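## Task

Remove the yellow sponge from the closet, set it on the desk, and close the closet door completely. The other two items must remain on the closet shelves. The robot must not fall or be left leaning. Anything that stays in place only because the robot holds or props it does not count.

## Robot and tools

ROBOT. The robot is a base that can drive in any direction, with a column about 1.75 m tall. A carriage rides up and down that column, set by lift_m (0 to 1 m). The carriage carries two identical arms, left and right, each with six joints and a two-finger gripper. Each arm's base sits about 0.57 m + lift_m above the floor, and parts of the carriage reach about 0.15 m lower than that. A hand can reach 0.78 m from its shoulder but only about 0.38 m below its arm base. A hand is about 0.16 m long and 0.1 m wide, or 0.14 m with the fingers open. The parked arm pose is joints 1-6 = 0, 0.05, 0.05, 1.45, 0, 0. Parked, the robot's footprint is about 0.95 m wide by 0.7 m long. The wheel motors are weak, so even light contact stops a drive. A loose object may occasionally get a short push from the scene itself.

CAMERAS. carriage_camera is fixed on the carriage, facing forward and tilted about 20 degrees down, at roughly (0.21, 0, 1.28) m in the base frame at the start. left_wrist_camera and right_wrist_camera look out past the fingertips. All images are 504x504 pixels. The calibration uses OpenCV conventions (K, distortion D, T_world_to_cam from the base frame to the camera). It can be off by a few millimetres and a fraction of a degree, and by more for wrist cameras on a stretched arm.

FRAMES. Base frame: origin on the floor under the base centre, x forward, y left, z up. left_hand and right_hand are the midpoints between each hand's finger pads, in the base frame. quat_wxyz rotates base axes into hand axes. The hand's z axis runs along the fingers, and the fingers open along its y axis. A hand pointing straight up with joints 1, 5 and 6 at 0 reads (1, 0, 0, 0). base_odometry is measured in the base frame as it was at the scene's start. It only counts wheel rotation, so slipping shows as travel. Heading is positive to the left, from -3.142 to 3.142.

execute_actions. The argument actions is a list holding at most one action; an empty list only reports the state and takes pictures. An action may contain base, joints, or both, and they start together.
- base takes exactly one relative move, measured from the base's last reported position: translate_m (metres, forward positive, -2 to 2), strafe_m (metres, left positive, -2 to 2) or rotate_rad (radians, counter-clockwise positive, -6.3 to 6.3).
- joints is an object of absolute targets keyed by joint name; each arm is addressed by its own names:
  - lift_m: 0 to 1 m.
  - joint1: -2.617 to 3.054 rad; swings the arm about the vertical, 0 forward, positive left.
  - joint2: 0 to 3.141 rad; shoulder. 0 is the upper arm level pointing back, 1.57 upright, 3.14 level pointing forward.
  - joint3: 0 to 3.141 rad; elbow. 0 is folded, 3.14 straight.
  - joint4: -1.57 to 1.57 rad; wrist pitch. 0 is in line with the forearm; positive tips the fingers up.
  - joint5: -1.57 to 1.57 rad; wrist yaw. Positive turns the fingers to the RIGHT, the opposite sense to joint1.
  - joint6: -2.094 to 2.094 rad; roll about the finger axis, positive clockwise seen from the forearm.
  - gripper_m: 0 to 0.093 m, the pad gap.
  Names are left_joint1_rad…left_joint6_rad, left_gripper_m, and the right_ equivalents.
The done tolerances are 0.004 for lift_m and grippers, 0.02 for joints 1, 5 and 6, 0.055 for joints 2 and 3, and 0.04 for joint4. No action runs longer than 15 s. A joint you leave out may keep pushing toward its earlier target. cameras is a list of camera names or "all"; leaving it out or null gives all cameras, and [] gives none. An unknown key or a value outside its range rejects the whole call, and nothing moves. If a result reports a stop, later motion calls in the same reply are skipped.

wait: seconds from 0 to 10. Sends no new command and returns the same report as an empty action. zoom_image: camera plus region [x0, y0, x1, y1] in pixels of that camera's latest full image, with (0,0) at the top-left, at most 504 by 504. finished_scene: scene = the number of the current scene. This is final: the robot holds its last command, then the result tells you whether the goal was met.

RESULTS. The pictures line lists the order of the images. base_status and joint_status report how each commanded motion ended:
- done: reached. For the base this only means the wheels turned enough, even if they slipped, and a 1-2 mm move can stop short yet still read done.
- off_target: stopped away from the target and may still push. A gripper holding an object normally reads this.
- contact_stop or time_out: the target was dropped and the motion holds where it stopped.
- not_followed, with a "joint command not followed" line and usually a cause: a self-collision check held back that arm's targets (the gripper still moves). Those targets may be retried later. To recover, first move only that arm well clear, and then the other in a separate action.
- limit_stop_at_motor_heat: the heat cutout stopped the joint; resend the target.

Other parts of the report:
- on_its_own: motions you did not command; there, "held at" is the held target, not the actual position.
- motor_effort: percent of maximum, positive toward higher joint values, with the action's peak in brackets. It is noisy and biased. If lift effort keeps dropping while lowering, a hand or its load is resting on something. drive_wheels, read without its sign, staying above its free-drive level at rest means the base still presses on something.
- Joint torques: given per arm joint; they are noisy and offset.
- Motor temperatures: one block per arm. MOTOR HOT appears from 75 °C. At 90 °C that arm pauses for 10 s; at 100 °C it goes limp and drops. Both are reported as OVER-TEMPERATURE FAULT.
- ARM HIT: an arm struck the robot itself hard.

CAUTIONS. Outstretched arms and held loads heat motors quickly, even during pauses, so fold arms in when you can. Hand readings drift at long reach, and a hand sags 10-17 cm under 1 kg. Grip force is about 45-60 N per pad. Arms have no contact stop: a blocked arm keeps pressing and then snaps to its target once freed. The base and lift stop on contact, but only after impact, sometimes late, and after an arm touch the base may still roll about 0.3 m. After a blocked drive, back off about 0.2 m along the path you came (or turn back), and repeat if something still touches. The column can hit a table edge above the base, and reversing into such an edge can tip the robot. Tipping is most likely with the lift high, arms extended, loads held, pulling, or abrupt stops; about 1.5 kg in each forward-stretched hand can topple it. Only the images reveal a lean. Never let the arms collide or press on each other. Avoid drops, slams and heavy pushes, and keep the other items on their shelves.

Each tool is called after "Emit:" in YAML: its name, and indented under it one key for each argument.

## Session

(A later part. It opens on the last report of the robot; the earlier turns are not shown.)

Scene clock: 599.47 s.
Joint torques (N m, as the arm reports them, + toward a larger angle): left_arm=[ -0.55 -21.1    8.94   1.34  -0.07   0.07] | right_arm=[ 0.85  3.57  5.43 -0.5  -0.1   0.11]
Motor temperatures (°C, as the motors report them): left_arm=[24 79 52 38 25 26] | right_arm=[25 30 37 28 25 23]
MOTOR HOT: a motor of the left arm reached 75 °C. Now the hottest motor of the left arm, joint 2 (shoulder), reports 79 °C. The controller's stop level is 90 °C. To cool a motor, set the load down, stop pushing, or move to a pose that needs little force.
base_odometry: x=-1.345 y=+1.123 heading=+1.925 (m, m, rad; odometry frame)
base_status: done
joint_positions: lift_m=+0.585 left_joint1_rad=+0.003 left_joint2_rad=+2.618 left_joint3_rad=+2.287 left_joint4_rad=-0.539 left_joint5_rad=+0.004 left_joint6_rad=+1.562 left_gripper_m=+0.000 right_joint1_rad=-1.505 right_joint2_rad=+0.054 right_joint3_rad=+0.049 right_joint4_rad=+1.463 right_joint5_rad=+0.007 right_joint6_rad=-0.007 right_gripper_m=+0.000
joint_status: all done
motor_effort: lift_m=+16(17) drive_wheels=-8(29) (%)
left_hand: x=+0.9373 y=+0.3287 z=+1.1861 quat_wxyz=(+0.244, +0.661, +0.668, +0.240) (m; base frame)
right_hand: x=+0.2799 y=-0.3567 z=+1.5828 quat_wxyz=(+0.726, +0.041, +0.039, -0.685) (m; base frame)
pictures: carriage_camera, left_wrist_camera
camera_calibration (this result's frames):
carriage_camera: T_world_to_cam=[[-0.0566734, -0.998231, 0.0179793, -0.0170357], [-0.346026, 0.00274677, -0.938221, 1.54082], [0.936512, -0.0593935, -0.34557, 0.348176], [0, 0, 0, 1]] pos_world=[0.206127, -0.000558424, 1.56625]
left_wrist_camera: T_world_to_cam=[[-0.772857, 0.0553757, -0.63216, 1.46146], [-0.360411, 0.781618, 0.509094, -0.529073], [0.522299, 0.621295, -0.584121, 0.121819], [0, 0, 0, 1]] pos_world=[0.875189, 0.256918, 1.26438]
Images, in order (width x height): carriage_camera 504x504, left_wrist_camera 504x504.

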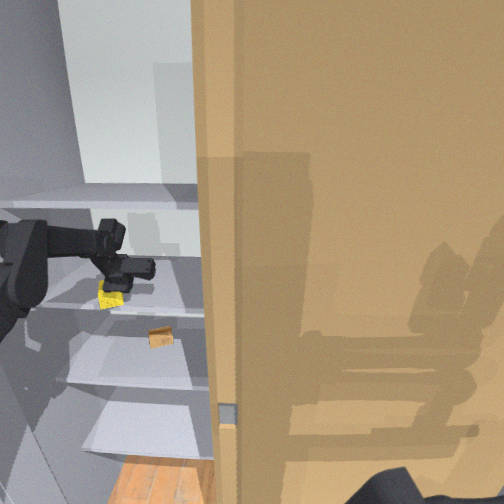

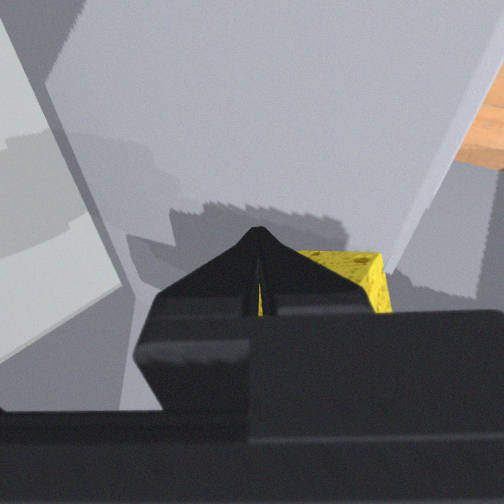

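Emit:
execute_actions:
  actions:
    - {"joints":{"lift_m":0.62}}
  cameras: []

Emit:
execute_actions:
  actions:
    - {"base":{"translate_m":-0.3}}
  cameras: []

Emit:
execute_actions:
  actions:
    - {"joints":{"lift_m":0.4,"left_joint2_rad":1.5,"left_joint3_rad":1.0,"left_joint4_rad":0.3,"left_joint6_rad":0,"left_gripper_m":0.093}}
  cameras: ["left_wrist_camera","carriage_camera"]

Scene clock: 606.07 s.
Joint torques (N m, as the arm reports them, + toward a larger angle): left_arm=[ -0.46 -20.58   9.09   1.63  -0.09   0.05] | right_arm=[ 0.83  3.52  5.4  -0.5  -0.06  0.11]
Motor temperatures (°C, as the motors report them): left_arm=[24 82 52 39 25 26] | right_arm=[25 30 38 28 25 23]
MOTOR HOT: still on. Now the hottest motor of the left arm, joint 2 (shoulder), reports 82 °C; the controller's stop level is 90 °C.
base_odometry: x=-1.345 y=+1.123 heading=+1.925 (m, m, rad; odometry frame)
base_status: not commanded
joint_positions: lift_m=+0.619 left_joint1_rad=+0.003 left_joint2_rad=+2.614 left_joint3_rad=+2.284 left_joint4_rad=-0.582 left_joint5_rad=+0.004 left_joint6_rad=+1.562 left_gripper_m=+0.000 right_joint1_rad=-1.505 right_joint2_rad=+0.054 right_joint3_rad=+0.049 right_joint4_rad=+1.461 right_joint5_rad=+0.003 right_joint6_rad=-0.007 right_gripper_m=+0.000
joint_status: all done
motor_effort: lift_m=+23(27) drive_wheels=-10(10) (%)
left_hand: x=+0.9289 y=+0.3285 z=+1.2153 quat_wxyz=(+0.231, +0.666, +0.673, +0.227) (m; base frame)
right_hand: x=+0.2806 y=-0.3570 z=+1.6168 quat_wxyz=(+0.727, +0.040, +0.041, -0.685) (m; base frame)
pictures: none
No camera images: the call's "cameras" was empty. Leave "cameras" out to get every camera's image.

Scene clock: 608.67 s.
Joint torques (N m, as the arm reports them, + toward a larger angle): left_arm=[ -0.44 -20.72   9.12   1.49  -0.07   0.08] | right_arm=[ 0.84  3.54  5.45 -0.47 -0.06  0.11]
Motor temperatures (°C, as the motors report them): left_arm=[24 83 52 39 25 26] | right_arm=[25 30 38 28 25 23]
MOTOR HOT: still on. Now the hottest motor of the left arm, joint 2 (shoulder), reports 83 °C; the controller's stop level is 90 °C.
base_odometry: x=-1.240 y=+0.841 heading=+1.925 (m, m, rad; odometry frame)
base_status: done
joint_positions: lift_m=+0.619 left_joint1_rad=+0.002 left_joint2_rad=+2.614 left_joint3_rad=+2.284 left_joint4_rad=-0.559 left_joint5_rad=+0.003 left_joint6_rad=+1.562 left_gripper_m=+0.000 right_joint1_rad=-1.505 right_joint2_rad=+0.054 right_joint3_rad=+0.049 right_joint4_rad=+1.461 right_joint5_rad=+0.003 right_joint6_rad=-0.007 right_gripper_m=+0.000
joint_status: not commanded
motor_effort: lift_m=+23(23) drive_wheels=-3(28) (%)
left_hand: x=+0.9333 y=+0.3283 z=+1.2188 quat_wxyz=(+0.238, +0.663, +0.670, +0.235) (m; base frame)
right_hand: x=+0.2806 y=-0.3571 z=+1.6168 quat_wxyz=(+0.727, +0.040, +0.041, -0.685) (m; base frame)
pictures: none
No camera images: the call's "cameras" was empty. Leave "cameras" out to get every camera's image.

Scene clock: 610.40 s.
Joint torques (N m, as the arm reports them, + toward a larger angle): left_arm=[ -0.43 -10.87   7.67   2.05  -0.11  -0.03] | right_arm=[ 0.83  3.53  5.48 -0.48 -0.03  0.1 ]
Motor temperatures (°C, as the motors report them): left_arm=[24 82 51 39 25 26] | right_arm=[25 30 38 28 25 23]
MOTOR HOT: still on. Now the hottest motor of the left arm, joint 2 (shoulder), reports 82 °C; the controller's stop level is 90 °C.
base_odometry: x=-1.240 y=+0.841 heading=+1.925 (m, m, rad; odometry frame)
base_status: not commanded
joint_positions: lift_m=+0.400 left_joint1_rad=+0.002 left_joint2_rad=+1.521 left_joint3_rad=+1.009 left_joint4_rad=+0.288 left_joint5_rad=+0.003 left_joint6_rad=+0.009 left_gripper_m=+0.093 right_joint1_rad=-1.505 right_joint2_rad=+0.054 right_joint3_rad=+0.049 right_joint4_rad=+1.460 right_joint5_rad=+0.000 right_joint6_rad=-0.006 right_gripper_m=+0.000
joint_status: all done
motor_effort: lift_m=+16(17) drive_wheels=+0(3) (%)
left_hand: x=+0.7686 y=+0.3279 z=+1.2214 quat_wxyz=(+0.624, +0.003, +0.782, +0.002) (m; base frame)
right_hand: x=+0.2810 y=-0.3572 z=+1.3976 quat_wxyz=(+0.727, +0.039, +0.042, -0.684) (m; base frame)
pictures: carriage_camera, left_wrist_camera
camera_calibration (this result's frames):
carriage_camera: T_world_to_cam=[[-0.0566734, -0.998231, 0.0179793, -0.0137082], [-0.346026, 0.00274677, -0.938221, 1.36718], [0.936512, -0.0593935, -0.34557, 0.28422], [0, 0, 0, 1]] pos_world=[0.206127, -0.000558424, 1.38118]
left_wrist_camera: T_world_to_cam=[[-0.0314299, -0.997066, -0.0697969, 0.441803], [-0.780674, 0.0680953, -0.621218, 1.33035], [0.624148, 0.0349638, -0.780524, 0.584861], [0, 0, 0, 1]] pos_world=[0.687417, 0.329467, 1.31377]
Images, in order (width x height): carriage_camera 504x504, left_wrist_camera 504x504.

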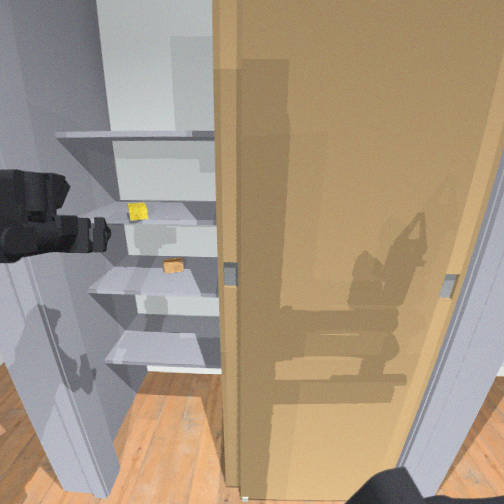

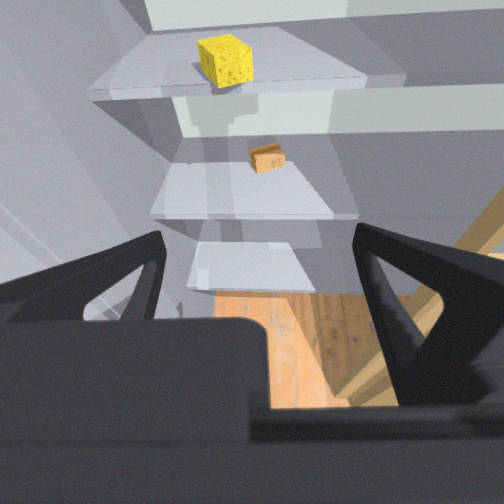

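Emit:
execute_actions:
  actions:
    - {"base":{"strafe_m":0.047},"joints":{"lift_m":0.28,"left_joint2_rad":1.8,"left_joint3_rad":1.35,"left_joint4_rad":0.45}}
  cameras: []

Scene clock: 616.93 s.
Joint torques (N m, as the arm reports them, + toward a larger angle): left_arm=[ -0.29 -12.93   9.72   2.    -0.13  -0.05] | right_arm=[ 0.83  3.64  5.42 -0.44 -0.05  0.1 ]
Motor temperatures (°C, as the motors report them): left_arm=[24 78 51 41 25 26] | right_arm=[25 30 38 27 25 23]
MOTOR HOT: still on. Now the hottest motor of the left arm, joint 2 (shoulder), reports 78 °C; the controller's stop level is 90 °C.
base_odometry: x=-1.284 y=+0.825 heading=+1.925 (m, m, rad; odometry frame)
base_status: done
joint_positions: lift_m=+0.280 left_joint1_rad=+0.002 left_joint2_rad=+1.806 left_joint3_rad=+1.331 left_joint4_rad=+0.440 left_joint5_rad=+0.002 left_joint6_rad=+0.009 left_gripper_m=+0.093 right_joint1_rad=-1.505 right_joint2_rad=+0.054 right_joint3_rad=+0.049 right_joint4_rad=+1.458 right_joint5_rad=-0.001 right_joint6_rad=-0.006 right_gripper_m=+0.000
joint_status: all done
motor_effort: lift_m=+16(17) drive_wheels=+0(21) (%)
left_hand: x=+0.8516 y=+0.3278 z=+1.1496 quat_wxyz=(+0.695, +0.003, +0.719, +0.003) (m; base frame)
right_hand: x=+0.2812 y=-0.3578 z=+1.2775 quat_wxyz=(+0.727, +0.040, +0.043, -0.684) (m; base frame)
pictures: none
No camera images: the call's "cameras" was empty. Leave "cameras" out to get every camera's image.

Emit:
execute_actions:
  actions:
    - {"base":{"translate_m":0.33},"joints":{"lift_m":0.29}}
  cameras: ["left_wrist_camera","carriage_camera"]

Scene clock: 626.60 s.
Joint torques (N m, as the arm reports them, + toward a larger angle): left_arm=[ -0.31 -12.63   9.05   1.91  -0.15  -0.05] | right_arm=[ 0.85  3.54  5.52 -0.44 -0.04  0.1 ]
Motor temperatures (°C, as the motors report them): left_arm=[24 74 52 43 25 26] | right_arm=[25 30 38 27 25 23]
MOTOR HOT: still on. Now the hottest motor of the left arm, joint 2 (shoulder), reports 74 °C; the controller's stop level is 90 °C.
base_odometry: x=-1.399 y=+1.134 heading=+1.926 (m, m, rad; odometry frame)
base_status: done
joint_positions: lift_m=+0.290 left_joint1_rad=+0.002 left_joint2_rad=+1.803 left_joint3_rad=+1.339 left_joint4_rad=+0.450 left_joint5_rad=+0.002 left_joint6_rad=+0.009 left_gripper_m=+0.093 right_joint1_rad=-1.505 right_joint2_rad=+0.054 right_joint3_rad=+0.049 right_joint4_rad=+1.458 right_joint5_rad=+0.001 right_joint6_rad=-0.006 right_gripper_m=+0.000
joint_status: all done
motor_effort: lift_m=+22(27) drive_wheels=-11(27) (%)
left_hand: x=+0.8517 y=+0.3278 z=+1.1669 quat_wxyz=(+0.702, +0.003, +0.712, +0.003) (m; base frame)
right_hand: x=+0.2810 y=-0.3578 z=+1.2869 quat_wxyz=(+0.727, +0.040, +0.043, -0.684) (m; base frame)
pictures: carriage_camera, left_wrist_camera
camera_calibration (this result's frames):
carriage_camera: T_world_to_cam=[[-0.0566734, -0.998231, 0.0179793, -0.0117185], [-0.346026, 0.00274677, -0.938221, 1.26335], [0.936512, -0.0593935, -0.34557, 0.245977], [0, 0, 0, 1]] pos_world=[0.206127, -0.000558424, 1.27051]
left_wrist_camera: T_world_to_cam=[[-0.0161498, -0.997027, -0.0753367, 0.43395], [-0.634174, 0.0684661, -0.770153, 1.41029], [0.773022, 0.0353388, -0.633394, 0.191869], [0, 0, 0, 1]] pos_world=[0.753057, 0.329323, 1.24036]
Images, in order (width x height): carriage_camera 504x504, left_wrist_camera 504x504.

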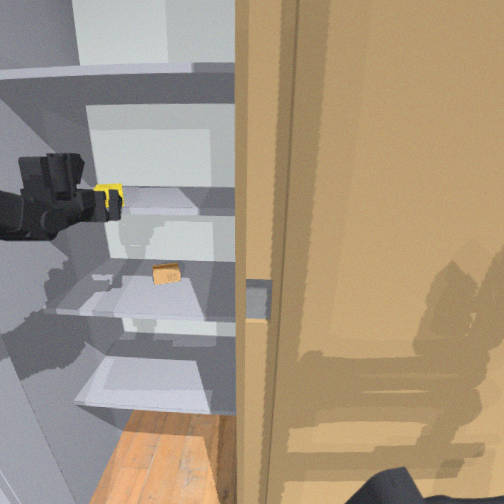

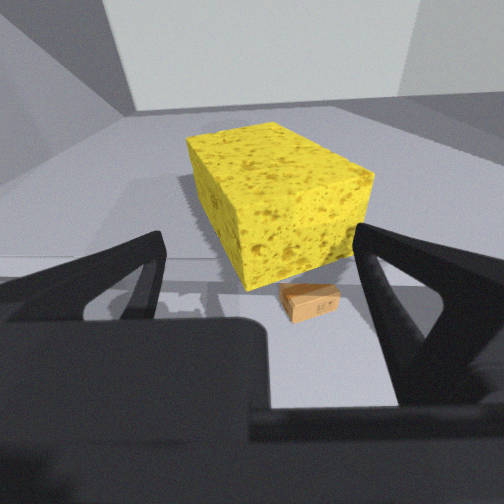

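Emit:
execute_actions:
  actions:
    - {"base":{"strafe_m":-0.065},"joints":{"left_joint5_rad":-0.4}}
  cameras: ["left_wrist_camera"]

Emit:
execute_actions:
  actions:
    - {"base":{"translate_m":0.06}}
  cameras: ["left_wrist_camera","carriage_camera"]

Scene clock: 632.73 s.
Joint torques (N m, as the arm reports them, + toward a larger angle): left_arm=[ -0.38 -12.49   8.99   1.88  -0.16  -0.04] | right_arm=[ 0.82  3.6   5.49 -0.42 -0.04  0.09]
Motor temperatures (°C, as the motors report them): left_arm=[24 72 52 43 25 26] | right_arm=[25 30 38 27 25 23]
MOTOR HOT: cleared. Now the hottest motor of the left arm, joint 2 (shoulder), reports 72 °C.
base_odometry: x=-1.339 y=+1.157 heading=+1.927 (m, m, rad; odometry frame)
base_status: done
joint_positions: lift_m=+0.290 left_joint1_rad=+0.002 left_joint2_rad=+1.803 left_joint3_rad=+1.339 left_joint4_rad=+0.450 left_joint5_rad=-0.395 left_joint6_rad=+0.009 left_gripper_m=+0.093 right_joint1_rad=-1.505 right_joint2_rad=+0.054 right_joint3_rad=+0.049 right_joint4_rad=+1.458 right_joint5_rad=+0.001 right_joint6_rad=-0.006 right_gripper_m=+0.000
joint_status: all done
motor_effort: lift_m=+22(22) drive_wheels=-3(29) (%)
left_hand: x=+0.8384 y=+0.3944 z=+1.1671 quat_wxyz=(+0.688, -0.135, +0.699, +0.143) (m; base frame)
right_hand: x=+0.2810 y=-0.3578 z=+1.2869 quat_wxyz=(+0.727, +0.040, +0.043, -0.684) (m; base frame)
pictures: left_wrist_camera
camera_calibration (this result's frames):
left_wrist_camera: T_world_to_cam=[[0.370944, -0.92512, -0.0809492, 0.153767], [-0.612118, -0.178023, -0.770467, 1.47649], [0.698364, 0.335351, -0.632319, 0.142984], [0, 0, 0, 1]] pos_world=[0.746895, 0.357153, 1.24045]
Images, in order (width x height): left_wrist_camera 504x504.

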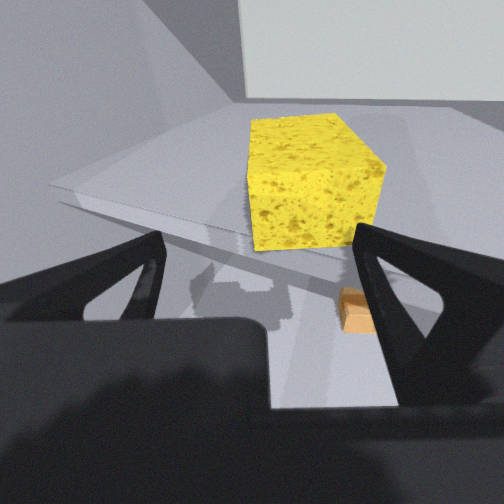

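Scene clock: 634.10 s.
Joint torques (N m, as the arm reports them, + toward a larger angle): left_arm=[ -0.34 -11.57   8.89   1.49  -0.12   0.1 ] | right_arm=[ 0.83  3.54  5.46 -0.43 -0.04  0.1 ]
Motor temperatures (°C, as the motors report them): left_arm=[24 71 52 43 25 26] | right_arm=[25 30 38 27 25 23]
base_odometry: x=-1.359 y=+1.214 heading=+1.926 (m, m, rad; odometry frame)
base_status: done
joint_positions: lift_m=+0.290 left_joint1_rad=+0.002 left_joint2_rad=+1.793 left_joint3_rad=+1.342 left_joint4_rad=+0.494 left_joint5_rad=-0.397 left_joint6_rad=-0.007 left_gripper_m=+0.093 right_joint1_rad=-1.505 right_joint2_rad=+0.054 right_joint3_rad=+0.049 right_joint4_rad=+1.458 right_joint5_rad=+0.001 right_joint6_rad=-0.006 right_gripper_m=+0.000
joint_status: not commanded
motor_effort: lift_m=+22(22) drive_wheels=-11(22) (%)
left_hand: x=+0.8362 y=+0.3947 z=+1.1842 quat_wxyz=(+0.708, -0.146, +0.678, +0.134) (m; base frame)
right_hand: x=+0.2810 y=-0.3578 z=+1.2869 quat_wxyz=(+0.727, +0.040, +0.043, -0.684) (m; base frame)
pictures: carriage_camera, left_wrist_camera
camera_calibration (this result's frames):
carriage_camera: T_world_to_cam=[[-0.0566734, -0.998231, 0.0179793, -0.0117185], [-0.346026, 0.00274677, -0.938221, 1.26335], [0.936512, -0.0593935, -0.34557, 0.245977], [0, 0, 0, 1]] pos_world=[0.206127, -0.000558424, 1.27051]
left_wrist_camera: T_world_to_cam=[[0.376469, -0.925401, -0.0436307, 0.107527], [-0.561824, -0.190605, -0.804999, 1.49219], [0.736631, 0.32757, -0.591669, 0.0781325], [0, 0, 0, 1]] pos_world=[0.740314, 0.358332, 1.25213]
Images, in order (width x height): carriage_camera 504x504, left_wrist_camera 504x504.

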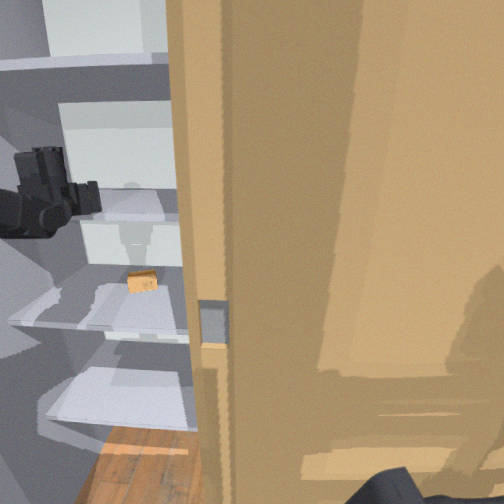

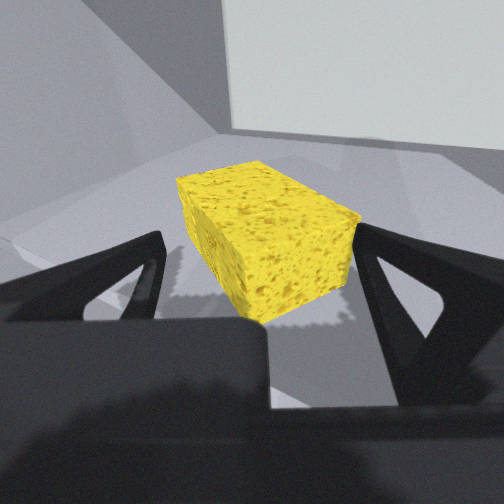

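Emit:
execute_actions:
  actions:
    - {"base":{"translate_m":0.04},"joints":{"left_joint5_rad":-0.6}}
  cameras: ["left_wrist_camera"]

Emit:
execute_actions:
  actions:
    - {"joints":{"left_gripper_m":0.0}}
  cameras: ["left_wrist_camera"]

Scene clock: 639.07 s.
Joint torques (N m, as the arm reports them, + toward a larger angle): left_arm=[ -0.32 -11.46   8.81   1.4   -0.14   0.1 ] | right_arm=[ 0.83  3.52  5.46 -0.45 -0.04  0.1 ]
Motor temperatures (°C, as the motors report them): left_arm=[24 69 52 43 25 26] | right_arm=[25 30 38 27 25 23]
base_odometry: x=-1.373 y=+1.251 heading=+1.925 (m, m, rad; odometry frame)
base_status: done
joint_positions: lift_m=+0.290 left_joint1_rad=+0.002 left_joint2_rad=+1.793 left_joint3_rad=+1.342 left_joint4_rad=+0.495 left_joint5_rad=-0.595 left_joint6_rad=-0.007 left_gripper_m=+0.093 right_joint1_rad=-1.505 right_joint2_rad=+0.054 right_joint3_rad=+0.049 right_joint4_rad=+1.458 right_joint5_rad=+0.001 right_joint6_rad=-0.006 right_gripper_m=+0.000
joint_status: all done
motor_effort: lift_m=+22(22) drive_wheels=-6(29) (%)
left_hand: x=+0.8200 y=+0.4245 z=+1.1837 quat_wxyz=(+0.691, -0.215, +0.660, +0.201) (m; base frame)
right_hand: x=+0.2810 y=-0.3578 z=+1.2869 quat_wxyz=(+0.727, +0.040, +0.043, -0.684) (m; base frame)
pictures: left_wrist_camera
camera_calibration (this result's frames):
left_wrist_camera: T_world_to_cam=[[0.550744, -0.833917, -0.0355462, -0.0501363], [-0.511926, -0.303841, -0.8035, 1.4938], [0.659252, 0.46072, -0.594242, 0.0900084], [0, 0, 0, 1]] pos_world=[0.732988, 0.3706, 1.25197]
Images, in order (width x height): left_wrist_camera 504x504.

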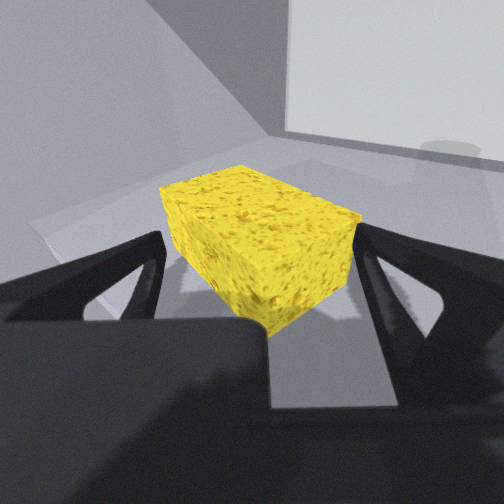

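Scene clock: 639.80 s.
Joint torques (N m, as the arm reports them, + toward a larger angle): left_arm=[ -0.32 -11.41   8.81   1.42  -0.09   0.08] | right_arm=[ 0.86  3.5   5.45 -0.44 -0.04  0.1 ]
Motor temperatures (°C, as the motors report them): left_arm=[24 69 52 43 25 26] | right_arm=[25 30 38 27 25 23]
base_odometry: x=-1.373 y=+1.251 heading=+1.925 (m, m, rad; odometry frame)
base_status: not commanded
joint_positions: lift_m=+0.290 left_joint1_rad=+0.002 left_joint2_rad=+1.793 left_joint3_rad=+1.342 left_joint4_rad=+0.495 left_joint5_rad=-0.598 left_joint6_rad=-0.006 left_gripper_m=+0.000 right_joint1_rad=-1.505 right_joint2_rad=+0.054 right_joint3_rad=+0.049 right_joint4_rad=+1.458 right_joint5_rad=+0.001 right_joint6_rad=-0.006 right_gripper_m=+0.000
joint_status: all done
motor_effort: lift_m=+22(22) drive_wheels=-9(5) (%)
left_hand: x=+0.8197 y=+0.4250 z=+1.1837 quat_wxyz=(+0.691, -0.216, +0.660, +0.202) (m; base frame)
right_hand: x=+0.2810 y=-0.3578 z=+1.2869 quat_wxyz=(+0.727, +0.040, +0.043, -0.684) (m; base frame)
pictures: left_wrist_camera
camera_calibration (this result's frames):
left_wrist_camera: T_world_to_cam=[[0.553929, -0.831761, -0.0365496, -0.0518213], [-0.51127, -0.305187, -0.803408, 1.49369], [0.657089, 0.463717, -0.594307, 0.0905683], [0, 0, 0, 1]] pos_world=[0.732872, 0.370754, 1.25197]
Images, in order (width x height): left_wrist_camera 504x504.

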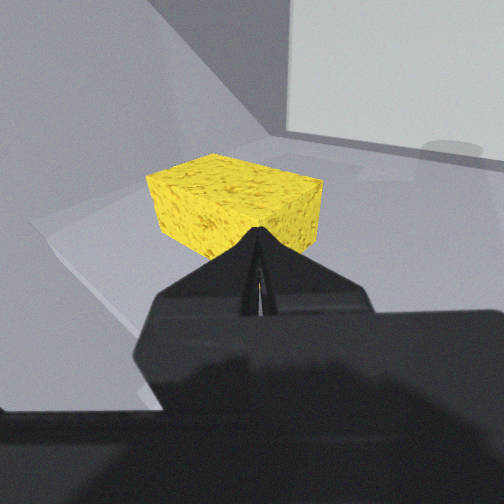

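Emit:
execute_actions:
  actions:
    - {"base":{"translate_m":-0.15},"joints":{"left_gripper_m":0.093}}
  cameras: []

Emit:
execute_actions:
  actions:
    - {"joints":{"lift_m":0.42,"left_joint2_rad":2.4,"left_joint3_rad":2.0,"left_joint4_rad":0.4,"left_joint5_rad":-1.35}}
  cameras: ["left_wrist_camera","carriage_camera"]

Scene clock: 648.63 s.
Joint torques (N m, as the arm reports them, + toward a larger angle): left_arm=[ -0.38 -11.46   8.78   1.72  -0.08   0.09] | right_arm=[ 0.83  3.54  5.45 -0.44 -0.04  0.09]
Motor temperatures (°C, as the motors report them): left_arm=[24 66 52 42 25 26] | right_arm=[25 30 38 27 24 23]
base_odometry: x=-1.320 y=+1.111 heading=+1.925 (m, m, rad; odometry frame)
base_status: done
joint_positions: lift_m=+0.290 left_joint1_rad=+0.002 left_joint2_rad=+1.793 left_joint3_rad=+1.342 left_joint4_rad=+0.459 left_joint5_rad=-0.601 left_joint6_rad=-0.007 left_gripper_m=+0.093 right_joint1_rad=-1.505 right_joint2_rad=+0.054 right_joint3_rad=+0.049 right_joint4_rad=+1.457 right_joint5_rad=+0.001 right_joint6_rad=-0.006 right_gripper_m=+0.000
joint_status: all done
motor_effort: lift_m=+22(22) drive_wheels=-3(30) (%)
left_hand: x=+0.8196 y=+0.4253 z=+1.1760 quat_wxyz=(+0.679, -0.213, +0.672, +0.207) (m; base frame)
right_hand: x=+0.2810 y=-0.3579 z=+1.2869 quat_wxyz=(+0.727, +0.040, +0.043, -0.684) (m; base frame)
pictures: none
No camera images: the call's "cameras" was empty. Leave "cameras" out to get every camera's image.

Scene clock: 649.93 s.
Joint torques (N m, as the arm reports them, + toward a larger angle): left_arm=[ -0.3  -16.66   9.37   1.42  -0.17   0.11] | right_arm=[ 0.82  3.52  5.43 -0.42 -0.05  0.1 ]
Motor temperatures (°C, as the motors report them): left_arm=[24 66 52 42 25 26] | right_arm=[25 30 38 27 24 23]
base_odometry: x=-1.320 y=+1.111 heading=+1.925 (m, m, rad; odometry frame)
base_status: not commanded
joint_positions: lift_m=+0.420 left_joint1_rad=+0.002 left_joint2_rad=+2.389 left_joint3_rad=+1.979 left_joint4_rad=+0.402 left_joint5_rad=-1.344 left_joint6_rad=-0.007 left_gripper_m=+0.093 right_joint1_rad=-1.505 right_joint2_rad=+0.054 right_joint3_rad=+0.049 right_joint4_rad=+1.457 right_joint5_rad=+0.001 right_joint6_rad=-0.005 right_gripper_m=+0.000
joint_status: all done
motor_effort: lift_m=+22(26) drive_wheels=-1(1) (%)
left_hand: x=+0.8528 y=+0.4957 z=+1.2364 quat_wxyz=(+0.552, -0.441, +0.554, +0.441) (m; base frame)
right_hand: x=+0.2810 y=-0.3579 z=+1.4168 quat_wxyz=(+0.727, +0.041, +0.043, -0.684) (m; base frame)
pictures: carriage_camera, left_wrist_camera
camera_calibration (this result's frames):
carriage_camera: T_world_to_cam=[[-0.0566734, -0.998231, 0.0179793, -0.0140546], [-0.346026, 0.00274677, -0.938221, 1.38525], [0.936512, -0.0593935, -0.34557, 0.290878], [0, 0, 0, 1]] pos_world=[0.206127, -0.000558424, 1.40044]
left_wrist_camera: T_world_to_cam=[[0.969108, -0.236934, -0.0684953, -0.618832], [-0.200428, -0.594721, -0.778547, 1.42224], [0.143729, 0.768225, -0.623837, 0.390686], [0, 0, 0, 1]] pos_world=[0.828619, 0.39908, 1.30862]
Images, in order (width x height): carriage_camera 504x504, left_wrist_camera 504x504.

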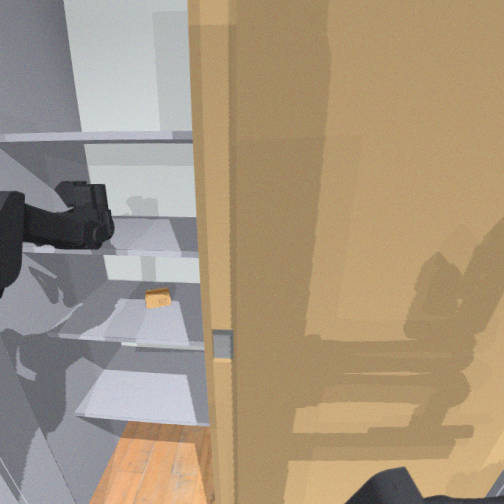

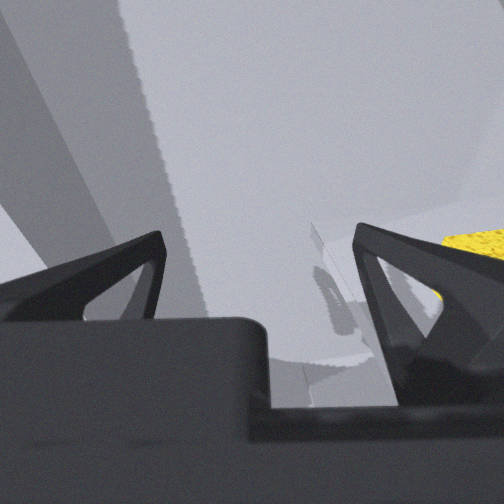

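Emit:
execute_actions:
  actions:
    - {"base":{"strafe_m":-0.12},"joints":{"lift_m":0.35}}
  cameras: []

Emit:
execute_actions:
  actions:
    - {"base":{"translate_m":0.19}}
  cameras: ["left_wrist_camera","carriage_camera"]

Scene clock: 657.77 s.
Joint torques (N m, as the arm reports them, + toward a larger angle): left_arm=[ -0.09 -17.95   8.62   1.45  -0.15   0.08] | right_arm=[ 0.85  3.53  5.46 -0.41 -0.03  0.09]
Motor temperatures (°C, as the motors report them): left_arm=[24 68 52 42 25 26] | right_arm=[25 30 38 27 24 23]
base_odometry: x=-1.208 y=+1.152 heading=+1.924 (m, m, rad; odometry frame)
base_status: done
joint_positions: lift_m=+0.350 left_joint1_rad=-0.001 left_joint2_rad=+2.401 left_joint3_rad=+1.990 left_joint4_rad=+0.397 left_joint5_rad=-1.348 left_joint6_rad=-0.007 left_gripper_m=+0.093 right_joint1_rad=-1.505 right_joint2_rad=+0.054 right_joint3_rad=+0.050 right_joint4_rad=+1.457 right_joint5_rad=-0.001 right_joint6_rad=-0.005 right_gripper_m=+0.000
joint_status: all done
motor_effort: lift_m=+16(16) drive_wheels=-5(18) (%)
left_hand: x=+0.8547 y=+0.4943 z=+1.1642 quat_wxyz=(+0.551, -0.440, +0.555, +0.442) (m; base frame)
right_hand: x=+0.2812 y=-0.3578 z=+1.3476 quat_wxyz=(+0.727, +0.040, +0.043, -0.684) (m; base frame)
pictures: none
No camera images: the call's "cameras" was empty. Leave "cameras" out to get every camera's image.

Scene clock: 658.80 s.
Joint torques (N m, as the arm reports them, + toward a larger angle): left_arm=[ -0.16 -16.19   8.51   1.7    1.66  -0.27] | right_arm=[ 0.87  3.53  5.58 -0.4  -0.02  0.1 ]
Motor temperatures (°C, as the motors report them): left_arm=[24 69 52 42 26 26] | right_arm=[25 30 38 27 24 23]
base_odometry: x=-1.216 y=+1.175 heading=+1.923 (m, m, rad; odometry frame)
base_status: translate_m contact_stop (by the wheels' count: +0.025 of +0.190)
joint_positions: lift_m=+0.350 left_joint1_rad=+0.000 left_joint2_rad=+2.386 left_joint3_rad=+1.990 left_joint4_rad=+0.356 left_joint5_rad=-1.512 left_joint6_rad=+0.038 left_gripper_m=+0.093 right_joint1_rad=-1.505 right_joint2_rad=+0.054 right_joint3_rad=+0.050 right_joint4_rad=+1.456 right_joint5_rad=-0.001 right_joint6_rad=-0.005 right_gripper_m=+0.000
joint_status: not commanded
motor_effort: lift_m=+16(16) drive_wheels=+10(17) (%)
left_hand: x=+0.8243 y=+0.4987 z=+1.1692 quat_wxyz=(+0.495, -0.466, +0.533, +0.504) (m; base frame)
right_hand: x=+0.2812 y=-0.3581 z=+1.3476 quat_wxyz=(+0.727, +0.040, +0.044, -0.684) (m; base frame)
pictures: carriage_camera, left_wrist_camera
camera_calibration (this result's frames):
carriage_camera: T_world_to_cam=[[-0.0566734, -0.998231, 0.0179793, -0.0128093], [-0.346026, 0.00274677, -0.938221, 1.32027], [0.936512, -0.0593935, -0.34557, 0.266943], [0, 0, 0, 1]] pos_world=[0.206127, -0.000558424, 1.33118]
left_wrist_camera: T_world_to_cam=[[0.987067, -0.0725348, -0.142963, -0.604915], [-0.157045, -0.616599, -0.771455, 1.33289], [-0.0321933, 0.783929, -0.620015, 0.483248], [0, 0, 0, 1]] pos_world=[0.821973, 0.399151, 1.24141]
Images, in order (width x height): carriage_camera 504x504, left_wrist_camera 504x504.

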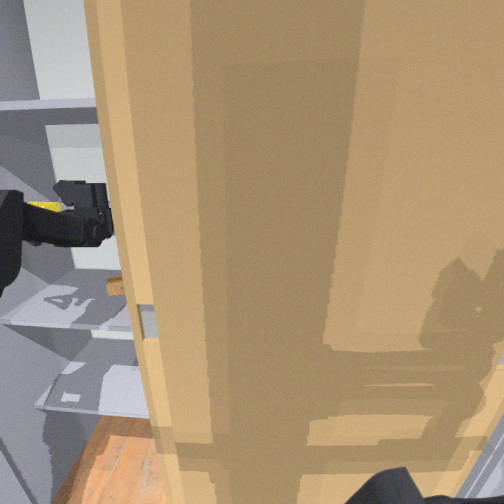

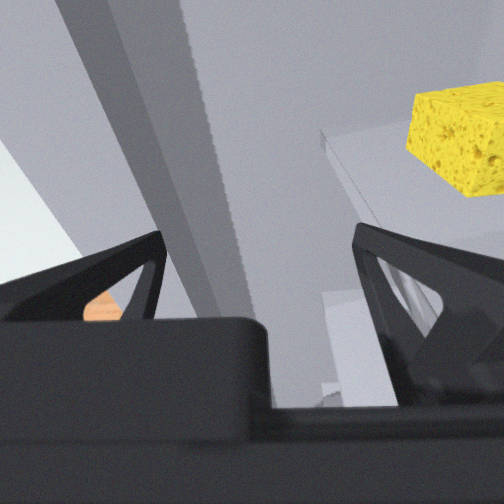

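Emit:
execute_actions:
  actions:
    - {"base":{"translate_m":-0.03},"joints":{"lift_m":0.38,"left_joint5_rad":-1.4}}
  cameras: []

Emit:
execute_actions:
  actions:
    - {"base":{"translate_m":0.17}}
  cameras: ["left_wrist_camera","carriage_camera"]

Scene clock: 663.03 s.
Joint torques (N m, as the arm reports them, + toward a larger angle): left_arm=[ -0.2  -17.39   8.38   1.46  -0.05  -0.06] | right_arm=[ 0.81  3.56  5.44 -0.41 -0.03  0.1 ]
Motor temperatures (°C, as the motors report them): left_arm=[24 69 52 42 26 26] | right_arm=[25 30 38 27 24 23]
base_odometry: x=-1.206 y=+1.147 heading=+1.923 (m, m, rad; odometry frame)
base_status: done
joint_positions: lift_m=+0.380 left_joint1_rad=+0.000 left_joint2_rad=+2.397 left_joint3_rad=+1.993 left_joint4_rad=+0.394 left_joint5_rad=-1.407 left_joint6_rad=+0.009 left_gripper_m=+0.093 right_joint1_rad=-1.505 right_joint2_rad=+0.054 right_joint3_rad=+0.050 right_joint4_rad=+1.456 right_joint5_rad=-0.001 right_joint6_rad=-0.005 right_gripper_m=+0.000
joint_status: all done
motor_effort: lift_m=+22(27) drive_wheels=+1(27) (%)
left_hand: x=+0.8440 y=+0.4969 z=+1.1965 quat_wxyz=(+0.535, -0.453, +0.544, +0.462) (m; base frame)
right_hand: x=+0.2812 y=-0.3581 z=+1.3769 quat_wxyz=(+0.727, +0.040, +0.044, -0.684) (m; base frame)
pictures: none
No camera images: the call's "cameras" was empty. Leave "cameras" out to get every camera's image.

Scene clock: 665.07 s.
Joint torques (N m, as the arm reports them, + toward a larger angle): left_arm=[ -0.24 -17.55   8.42   1.43  -0.05  -0.04] | right_arm=[ 0.87  3.51  5.43 -0.41 -0.02  0.1 ]
Motor temperatures (°C, as the motors report them): left_arm=[24 70 52 42 26 26] | right_arm=[25 30 38 27 24 23]
base_odometry: x=-1.264 y=+1.307 heading=+1.922 (m, m, rad; odometry frame)
base_status: done
joint_positions: lift_m=+0.380 left_joint1_rad=+0.000 left_joint2_rad=+2.397 left_joint3_rad=+1.993 left_joint4_rad=+0.395 left_joint5_rad=-1.404 left_joint6_rad=+0.009 left_gripper_m=+0.093 right_joint1_rad=-1.505 right_joint2_rad=+0.054 right_joint3_rad=+0.050 right_joint4_rad=+1.456 right_joint5_rad=-0.001 right_joint6_rad=-0.005 right_gripper_m=+0.000
joint_status: not commanded
motor_effort: lift_m=+22(22) drive_wheels=-8(28) (%)
left_hand: x=+0.8445 y=+0.4969 z=+1.1966 quat_wxyz=(+0.536, -0.452, +0.544, +0.461) (m; base frame)
right_hand: x=+0.2812 y=-0.3581 z=+1.3769 quat_wxyz=(+0.727, +0.040, +0.044, -0.684) (m; base frame)
pictures: carriage_camera, left_wrist_camera
camera_calibration (this result's frames):
carriage_camera: T_world_to_cam=[[-0.0566734, -0.998231, 0.0179793, -0.0133364], [-0.346026, 0.00274677, -0.938221, 1.34778], [0.936512, -0.0593935, -0.34557, 0.277074], [0, 0, 0, 1]] pos_world=[0.206127, -0.000558424, 1.3605]
left_wrist_camera: T_world_to_cam=[[0.980164, -0.179417, -0.084194, -0.632396], [-0.177196, -0.603048, -0.777776, 1.37386], [0.088773, 0.777266, -0.622877, 0.406923], [0, 0, 0, 1]] pos_world=[0.827171, 0.398755, 1.26878]
Images, in order (width x height): carriage_camera 504x504, left_wrist_camera 504x504.

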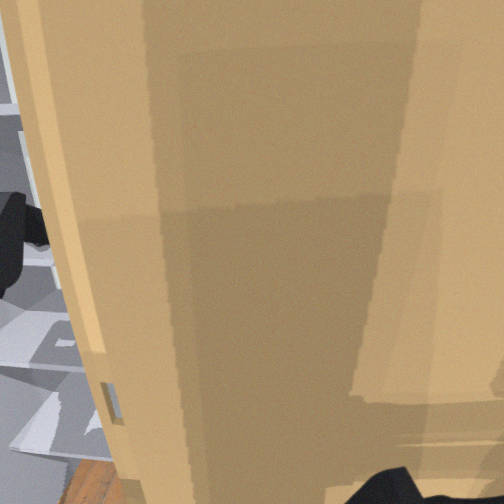

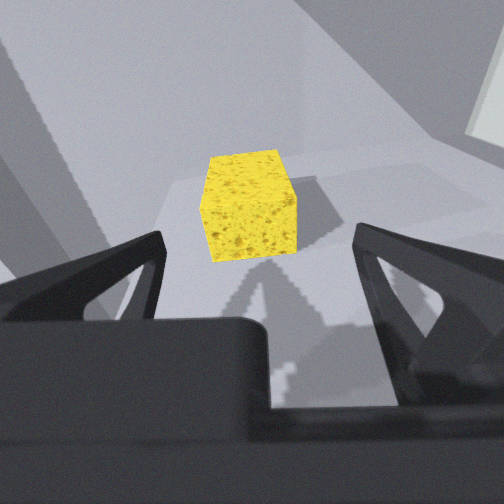

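Aligned nicely. Strafe left, lower slightly.

Emit:
execute_actions:
  actions:
    - {"base":{"strafe_m":0.09},"joints":{"lift_m":0.36}}
  cameras: ["left_wrist_camera"]

Emit:
execute_actions:
  actions:
    - {"joints":{"left_gripper_m":0.0}}
  cameras: ["left_wrist_camera"]

Scene clock: 669.33 s.
Joint torques (N m, as the arm reports them, + toward a larger angle): left_arm=[ -0.07 -17.36   8.44   1.15  -0.09   0.12] | right_arm=[ 0.84  3.54  5.54 -0.35 -0.03  0.1 ]
Motor temperatures (°C, as the motors report them): left_arm=[24 71 52 41 26 26] | right_arm=[25 30 38 27 24 23]
base_odometry: x=-1.349 y=+1.277 heading=+1.922 (m, m, rad; odometry frame)
base_status: done
joint_positions: lift_m=+0.360 left_joint1_rad=-0.002 left_joint2_rad=+2.395 left_joint3_rad=+1.993 left_joint4_rad=+0.428 left_joint5_rad=-1.400 left_joint6_rad=-0.009 left_gripper_m=+0.093 right_joint1_rad=-1.505 right_joint2_rad=+0.054 right_joint3_rad=+0.050 right_joint4_rad=+1.453 right_joint5_rad=-0.001 right_joint6_rad=-0.005 right_gripper_m=+0.000
joint_status: all done
motor_effort: lift_m=+15(16) drive_wheels=-8(28) (%)
left_hand: x=+0.8454 y=+0.4952 z=+1.1814 quat_wxyz=(+0.550, -0.463, +0.532, +0.447) (m; base frame)
right_hand: x=+0.2813 y=-0.3587 z=+1.3577 quat_wxyz=(+0.727, +0.041, +0.045, -0.684) (m; base frame)
pictures: left_wrist_camera
camera_calibration (this result's frames):
left_wrist_camera: T_world_to_cam=[[0.981999, -0.185983, -0.0329815, -0.693659], [-0.140802, -0.604383, -0.784153, 1.33868], [0.125906, 0.774681, -0.619691, 0.364779], [0, 0, 0, 1]] pos_world=[0.823734, 0.397478, 1.2529]
Images, in order (width x height): left_wrist_camera 504x504.

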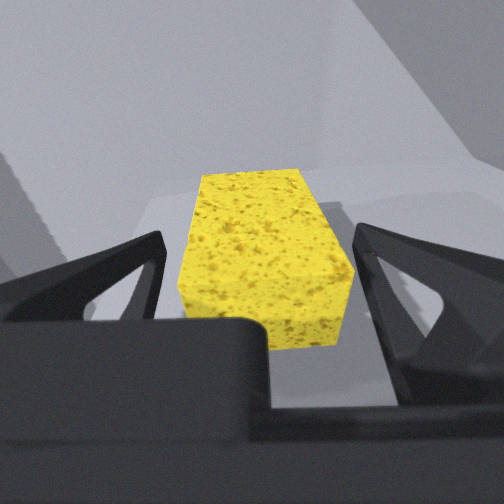

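Scene clock: 670.07 s.
Joint torques (N m, as the arm reports them, + toward a larger angle): left_arm=[  0.01 -17.35   8.4    1.16  -0.1    0.13] | right_arm=[ 0.83  3.55  5.42 -0.38 -0.02  0.09]
Motor temperatures (°C, as the motors report them): left_arm=[24 71 52 41 26 26] | right_arm=[25 30 38 27 24 23]
base_odometry: x=-1.349 y=+1.277 heading=+1.922 (m, m, rad; odometry frame)
base_status: not commanded
joint_positions: lift_m=+0.360 left_joint1_rad=-0.002 left_joint2_rad=+2.395 left_joint3_rad=+1.993 left_joint4_rad=+0.428 left_joint5_rad=-1.400 left_joint6_rad=-0.009 left_gripper_m=+0.058 right_joint1_rad=-1.505 right_joint2_rad=+0.054 right_joint3_rad=+0.050 right_joint4_rad=+1.453 right_joint5_rad=-0.001 right_joint6_rad=-0.005 right_gripper_m=+0.000
joint_status: left_gripper_m off_target (ended at +0.058, target +0.000)
motor_effort: lift_m=+15(15) drive_wheels=-5(5) (%)
left_hand: x=+0.8455 y=+0.4952 z=+1.1814 quat_wxyz=(+0.550, -0.463, +0.532, +0.446) (m; base frame)
right_hand: x=+0.2813 y=-0.3587 z=+1.3577 quat_wxyz=(+0.727, +0.041, +0.045, -0.684) (m; base frame)
pictures: left_wrist_camera
camera_calibration (this result's frames):
left_wrist_camera: T_world_to_cam=[[0.981928, -0.186358, -0.0329833, -0.693477], [-0.141033, -0.604322, -0.784159, 1.33885], [0.126201, 0.774639, -0.619683, 0.364543], [0, 0, 0, 1]] pos_world=[0.823761, 0.397475, 1.2529]
Images, in order (width x height): left_wrist_camera 504x504.

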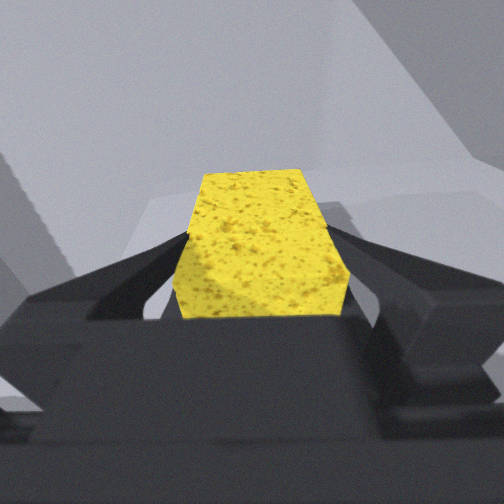

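Emit:
execute_actions:
  actions:
    - {"base":{"strafe_m":-0.08},"joints":{"lift_m":0.385}}
  cameras: []

Emit:
execute_actions:
  actions:
    - {"base":{"translate_m":-0.55}}
  cameras: []

Emit:
execute_actions:
  actions:
    - {"joints":{"left_joint2_rad":1.2,"left_joint3_rad":1.0,"left_joint4_rad":0.2,"left_joint5_rad":0}}
  cameras: ["left_wrist_camera","carriage_camera"]

Scene clock: 676.43 s.
Joint torques (N m, as the arm reports them, + toward a larger angle): left_arm=[ -0.06 -17.31   8.44   1.38  -0.09   0.12] | right_arm=[ 0.82  3.48  5.47 -0.41 -0.01  0.1 ]
Motor temperatures (°C, as the motors report them): left_arm=[24 73 51 41 26 26] | right_arm=[25 30 38 27 24 23]
base_odometry: x=-1.274 y=+1.304 heading=+1.923 (m, m, rad; odometry frame)
base_status: done
joint_positions: lift_m=+0.385 left_joint1_rad=-0.002 left_joint2_rad=+2.396 left_joint3_rad=+1.993 left_joint4_rad=+0.402 left_joint5_rad=-1.400 left_joint6_rad=-0.009 left_gripper_m=+0.058 right_joint1_rad=-1.505 right_joint2_rad=+0.054 right_joint3_rad=+0.050 right_joint4_rad=+1.453 right_joint5_rad=+0.000 right_joint6_rad=-0.005 right_gripper_m=+0.000
joint_status: all done
motor_effort: lift_m=+22(26) drive_wheels=-4(27) (%)
left_hand: x=+0.8454 y=+0.4955 z=+1.2027 quat_wxyz=(+0.543, -0.457, +0.539, +0.453) (m; base frame)
right_hand: x=+0.2811 y=-0.3587 z=+1.3818 quat_wxyz=(+0.727, +0.042, +0.045, -0.684) (m; base frame)
pictures: none
No camera images: the call's "cameras" was empty. Leave "cameras" out to get every camera's image.

Scene clock: 679.80 s.
Joint torques (N m, as the arm reports them, + toward a larger angle): left_arm=[ -0.06 -17.29   8.43   1.38  -0.11   0.12] | right_arm=[ 0.86  3.53  5.42 -0.38 -0.04  0.09]
Motor temperatures (°C, as the motors report them): left_arm=[24 74 51 41 26 26] | right_arm=[25 30 38 27 24 23]
base_odometry: x=-1.085 y=+0.787 heading=+1.922 (m, m, rad; odometry frame)
base_status: done
joint_positions: lift_m=+0.385 left_joint1_rad=-0.002 left_joint2_rad=+2.396 left_joint3_rad=+1.993 left_joint4_rad=+0.402 left_joint5_rad=-1.400 left_joint6_rad=-0.009 left_gripper_m=+0.058 right_joint1_rad=-1.505 right_joint2_rad=+0.054 right_joint3_rad=+0.050 right_joint4_rad=+1.453 right_joint5_rad=+0.000 right_joint6_rad=-0.005 right_gripper_m=+0.000
joint_status: not commanded
motor_effort: lift_m=+22(22) drive_wheels=-4(37) (%)
left_hand: x=+0.8453 y=+0.4957 z=+1.2027 quat_wxyz=(+0.543, -0.457, +0.539, +0.453) (m; base frame)
right_hand: x=+0.2811 y=-0.3587 z=+1.3818 quat_wxyz=(+0.727, +0.042, +0.045, -0.684) (m; base frame)
pictures: none
No camera images: the call's "cameras" was empty. Leave "cameras" out to get every camera's image.

Scene clock: 681.43 s.
Joint torques (N m, as the arm reports them, + toward a larger angle): left_arm=[-0.02 -6.38  7.45  1.91 -0.04  0.13] | right_arm=[ 0.84  3.52  5.43 -0.38 -0.04  0.1 ]
Motor temperatures (°C, as the motors report them): left_arm=[24 73 51 41 26 26] | right_arm=[25 30 38 27 24 23]
base_odometry: x=-1.085 y=+0.787 heading=+1.922 (m, m, rad; odometry frame)
base_status: not commanded
joint_positions: lift_m=+0.385 left_joint1_rad=-0.002 left_joint2_rad=+1.212 left_joint3_rad=+1.014 left_joint4_rad=+0.200 left_joint5_rad=-0.004 left_joint6_rad=-0.009 left_gripper_m=+0.058 right_joint1_rad=-1.505 right_joint2_rad=+0.054 right_joint3_rad=+0.050 right_joint4_rad=+1.453 right_joint5_rad=+0.000 right_joint6_rad=-0.005 right_gripper_m=+0.000
joint_status: all done
motor_effort: lift_m=+22(22) drive_wheels=-3(2) (%)
left_hand: x=+0.7042 y=+0.3273 z=+1.3231 quat_wxyz=(+0.708, -0.004, +0.706, -0.002) (m; base frame)
right_hand: x=+0.2811 y=-0.3587 z=+1.3818 quat_wxyz=(+0.727, +0.042, +0.045, -0.684) (m; base frame)
pictures: carriage_camera, left_wrist_camera
camera_calibration (this result's frames):
carriage_camera: T_world_to_cam=[[-0.0566734, -0.998231, 0.0179793, -0.0134263], [-0.346026, 0.00274677, -0.938221, 1.35247], [0.936512, -0.0593935, -0.34557, 0.278802], [0, 0, 0, 1]] pos_world=[0.206127, -0.000558424, 1.3655]
left_wrist_camera: T_world_to_cam=[[-0.0114957, -0.998222, -0.0584843, 0.417619], [-0.62135, 0.0529566, -0.781741, 1.44842], [0.783449, 0.0273525, -0.620854, 0.383533], [0, 0, 0, 1]] pos_world=[0.604296, 0.329683, 1.39483]
Images, in order (width x height): carriage_camera 504x504, left_wrist_camera 504x504.

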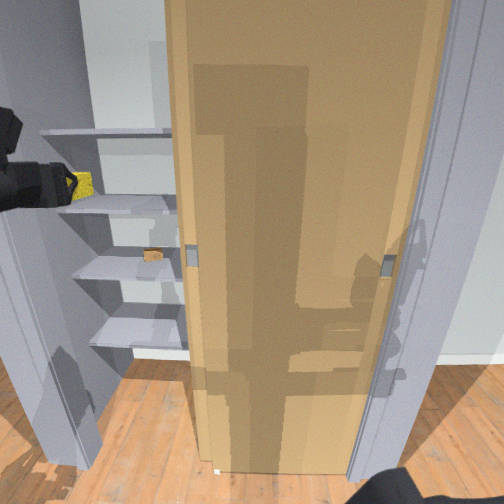

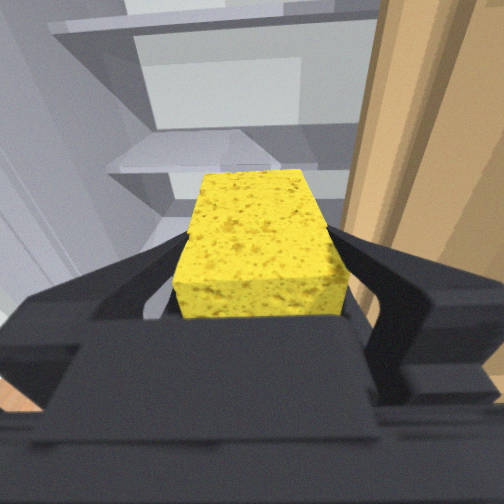

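Emit:
execute_actions:
  actions:
    - {"base":{"strafe_m":0.45},"joints":{"lift_m":0.185,"left_joint1_rad":1.3,"right_joint1_rad":0,"right_joint2_rad":1.5,"right_joint3_rad":1.0,"right_joint4_rad":0.5,"right_joint5_rad":0,"right_joint6_rad":1.57,"right_gripper_m":0}}
  cameras: ["right_wrist_camera","carriage_camera"]

Scene clock: 691.23 s.
Joint torques (N m, as the arm reports them, + toward a larger angle): left_arm=[ 0.   -6.53  7.46  2.   -0.06  0.11] | right_arm=[ 0.59 -6.68  8.75  2.42 -0.05  0.02]
Motor temperatures (°C, as the motors report them): left_arm=[24 67 50 43 26 26] | right_arm=[25 30 38 28 24 23]
base_odometry: x=-1.507 y=+0.632 heading=+1.923 (m, m, rad; odometry frame)
base_status: done
joint_positions: lift_m=+0.185 left_joint1_rad=+1.297 left_joint2_rad=+1.212 left_joint3_rad=+1.014 left_joint4_rad=+0.191 left_joint5_rad=-0.002 left_joint6_rad=-0.009 left_gripper_m=+0.058 right_joint1_rad=-0.001 right_joint2_rad=+1.493 right_joint3_rad=+0.982 right_joint4_rad=+0.491 right_joint5_rad=+0.002 right_joint6_rad=+1.564 right_gripper_m=+0.000
joint_status: all done
motor_effort: lift_m=+16(15) drive_wheels=-7(31) (%)
left_hand: x=+0.3938 y=+0.7366 z=+1.1217 quat_wxyz=(+0.563, -0.431, +0.563, +0.424) (m; base frame)
right_hand: x=+0.7675 y=-0.3283 z=+1.0563 quat_wxyz=(+0.498, +0.504, +0.506, +0.493) (m; base frame)
pictures: carriage_camera, right_wrist_camera
camera_calibration (this result's frames):
carriage_camera: T_world_to_cam=[[-0.0566734, -0.998231, 0.0179793, -0.00984396], [-0.346026, 0.00274677, -0.938221, 1.16553], [0.936512, -0.0593935, -0.34557, 0.209948], [0, 0, 0, 1]] pos_world=[0.206127, -0.000558424, 1.16625]
right_wrist_camera: T_world_to_cam=[[0.013122, -0.00164656, -0.999913, 1.05709], [-0.580538, 0.814184, -0.00895919, 0.726512], [0.814128, 0.580604, 0.00972781, -0.324382], [0, 0, 0, 1]] pos_world=[0.671985, -0.401436, 1.06666]
Images, in order (width x height): carriage_camera 504x504, right_wrist_camera 504x504.

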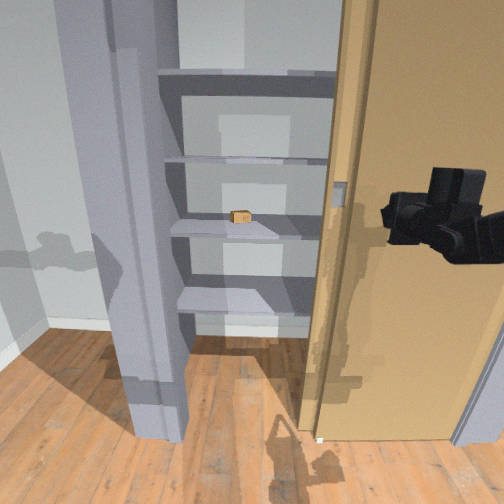

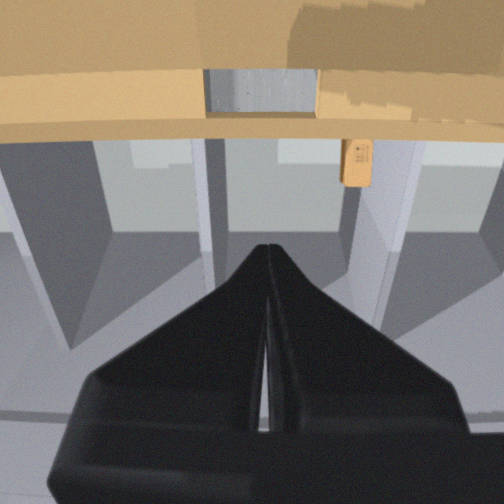

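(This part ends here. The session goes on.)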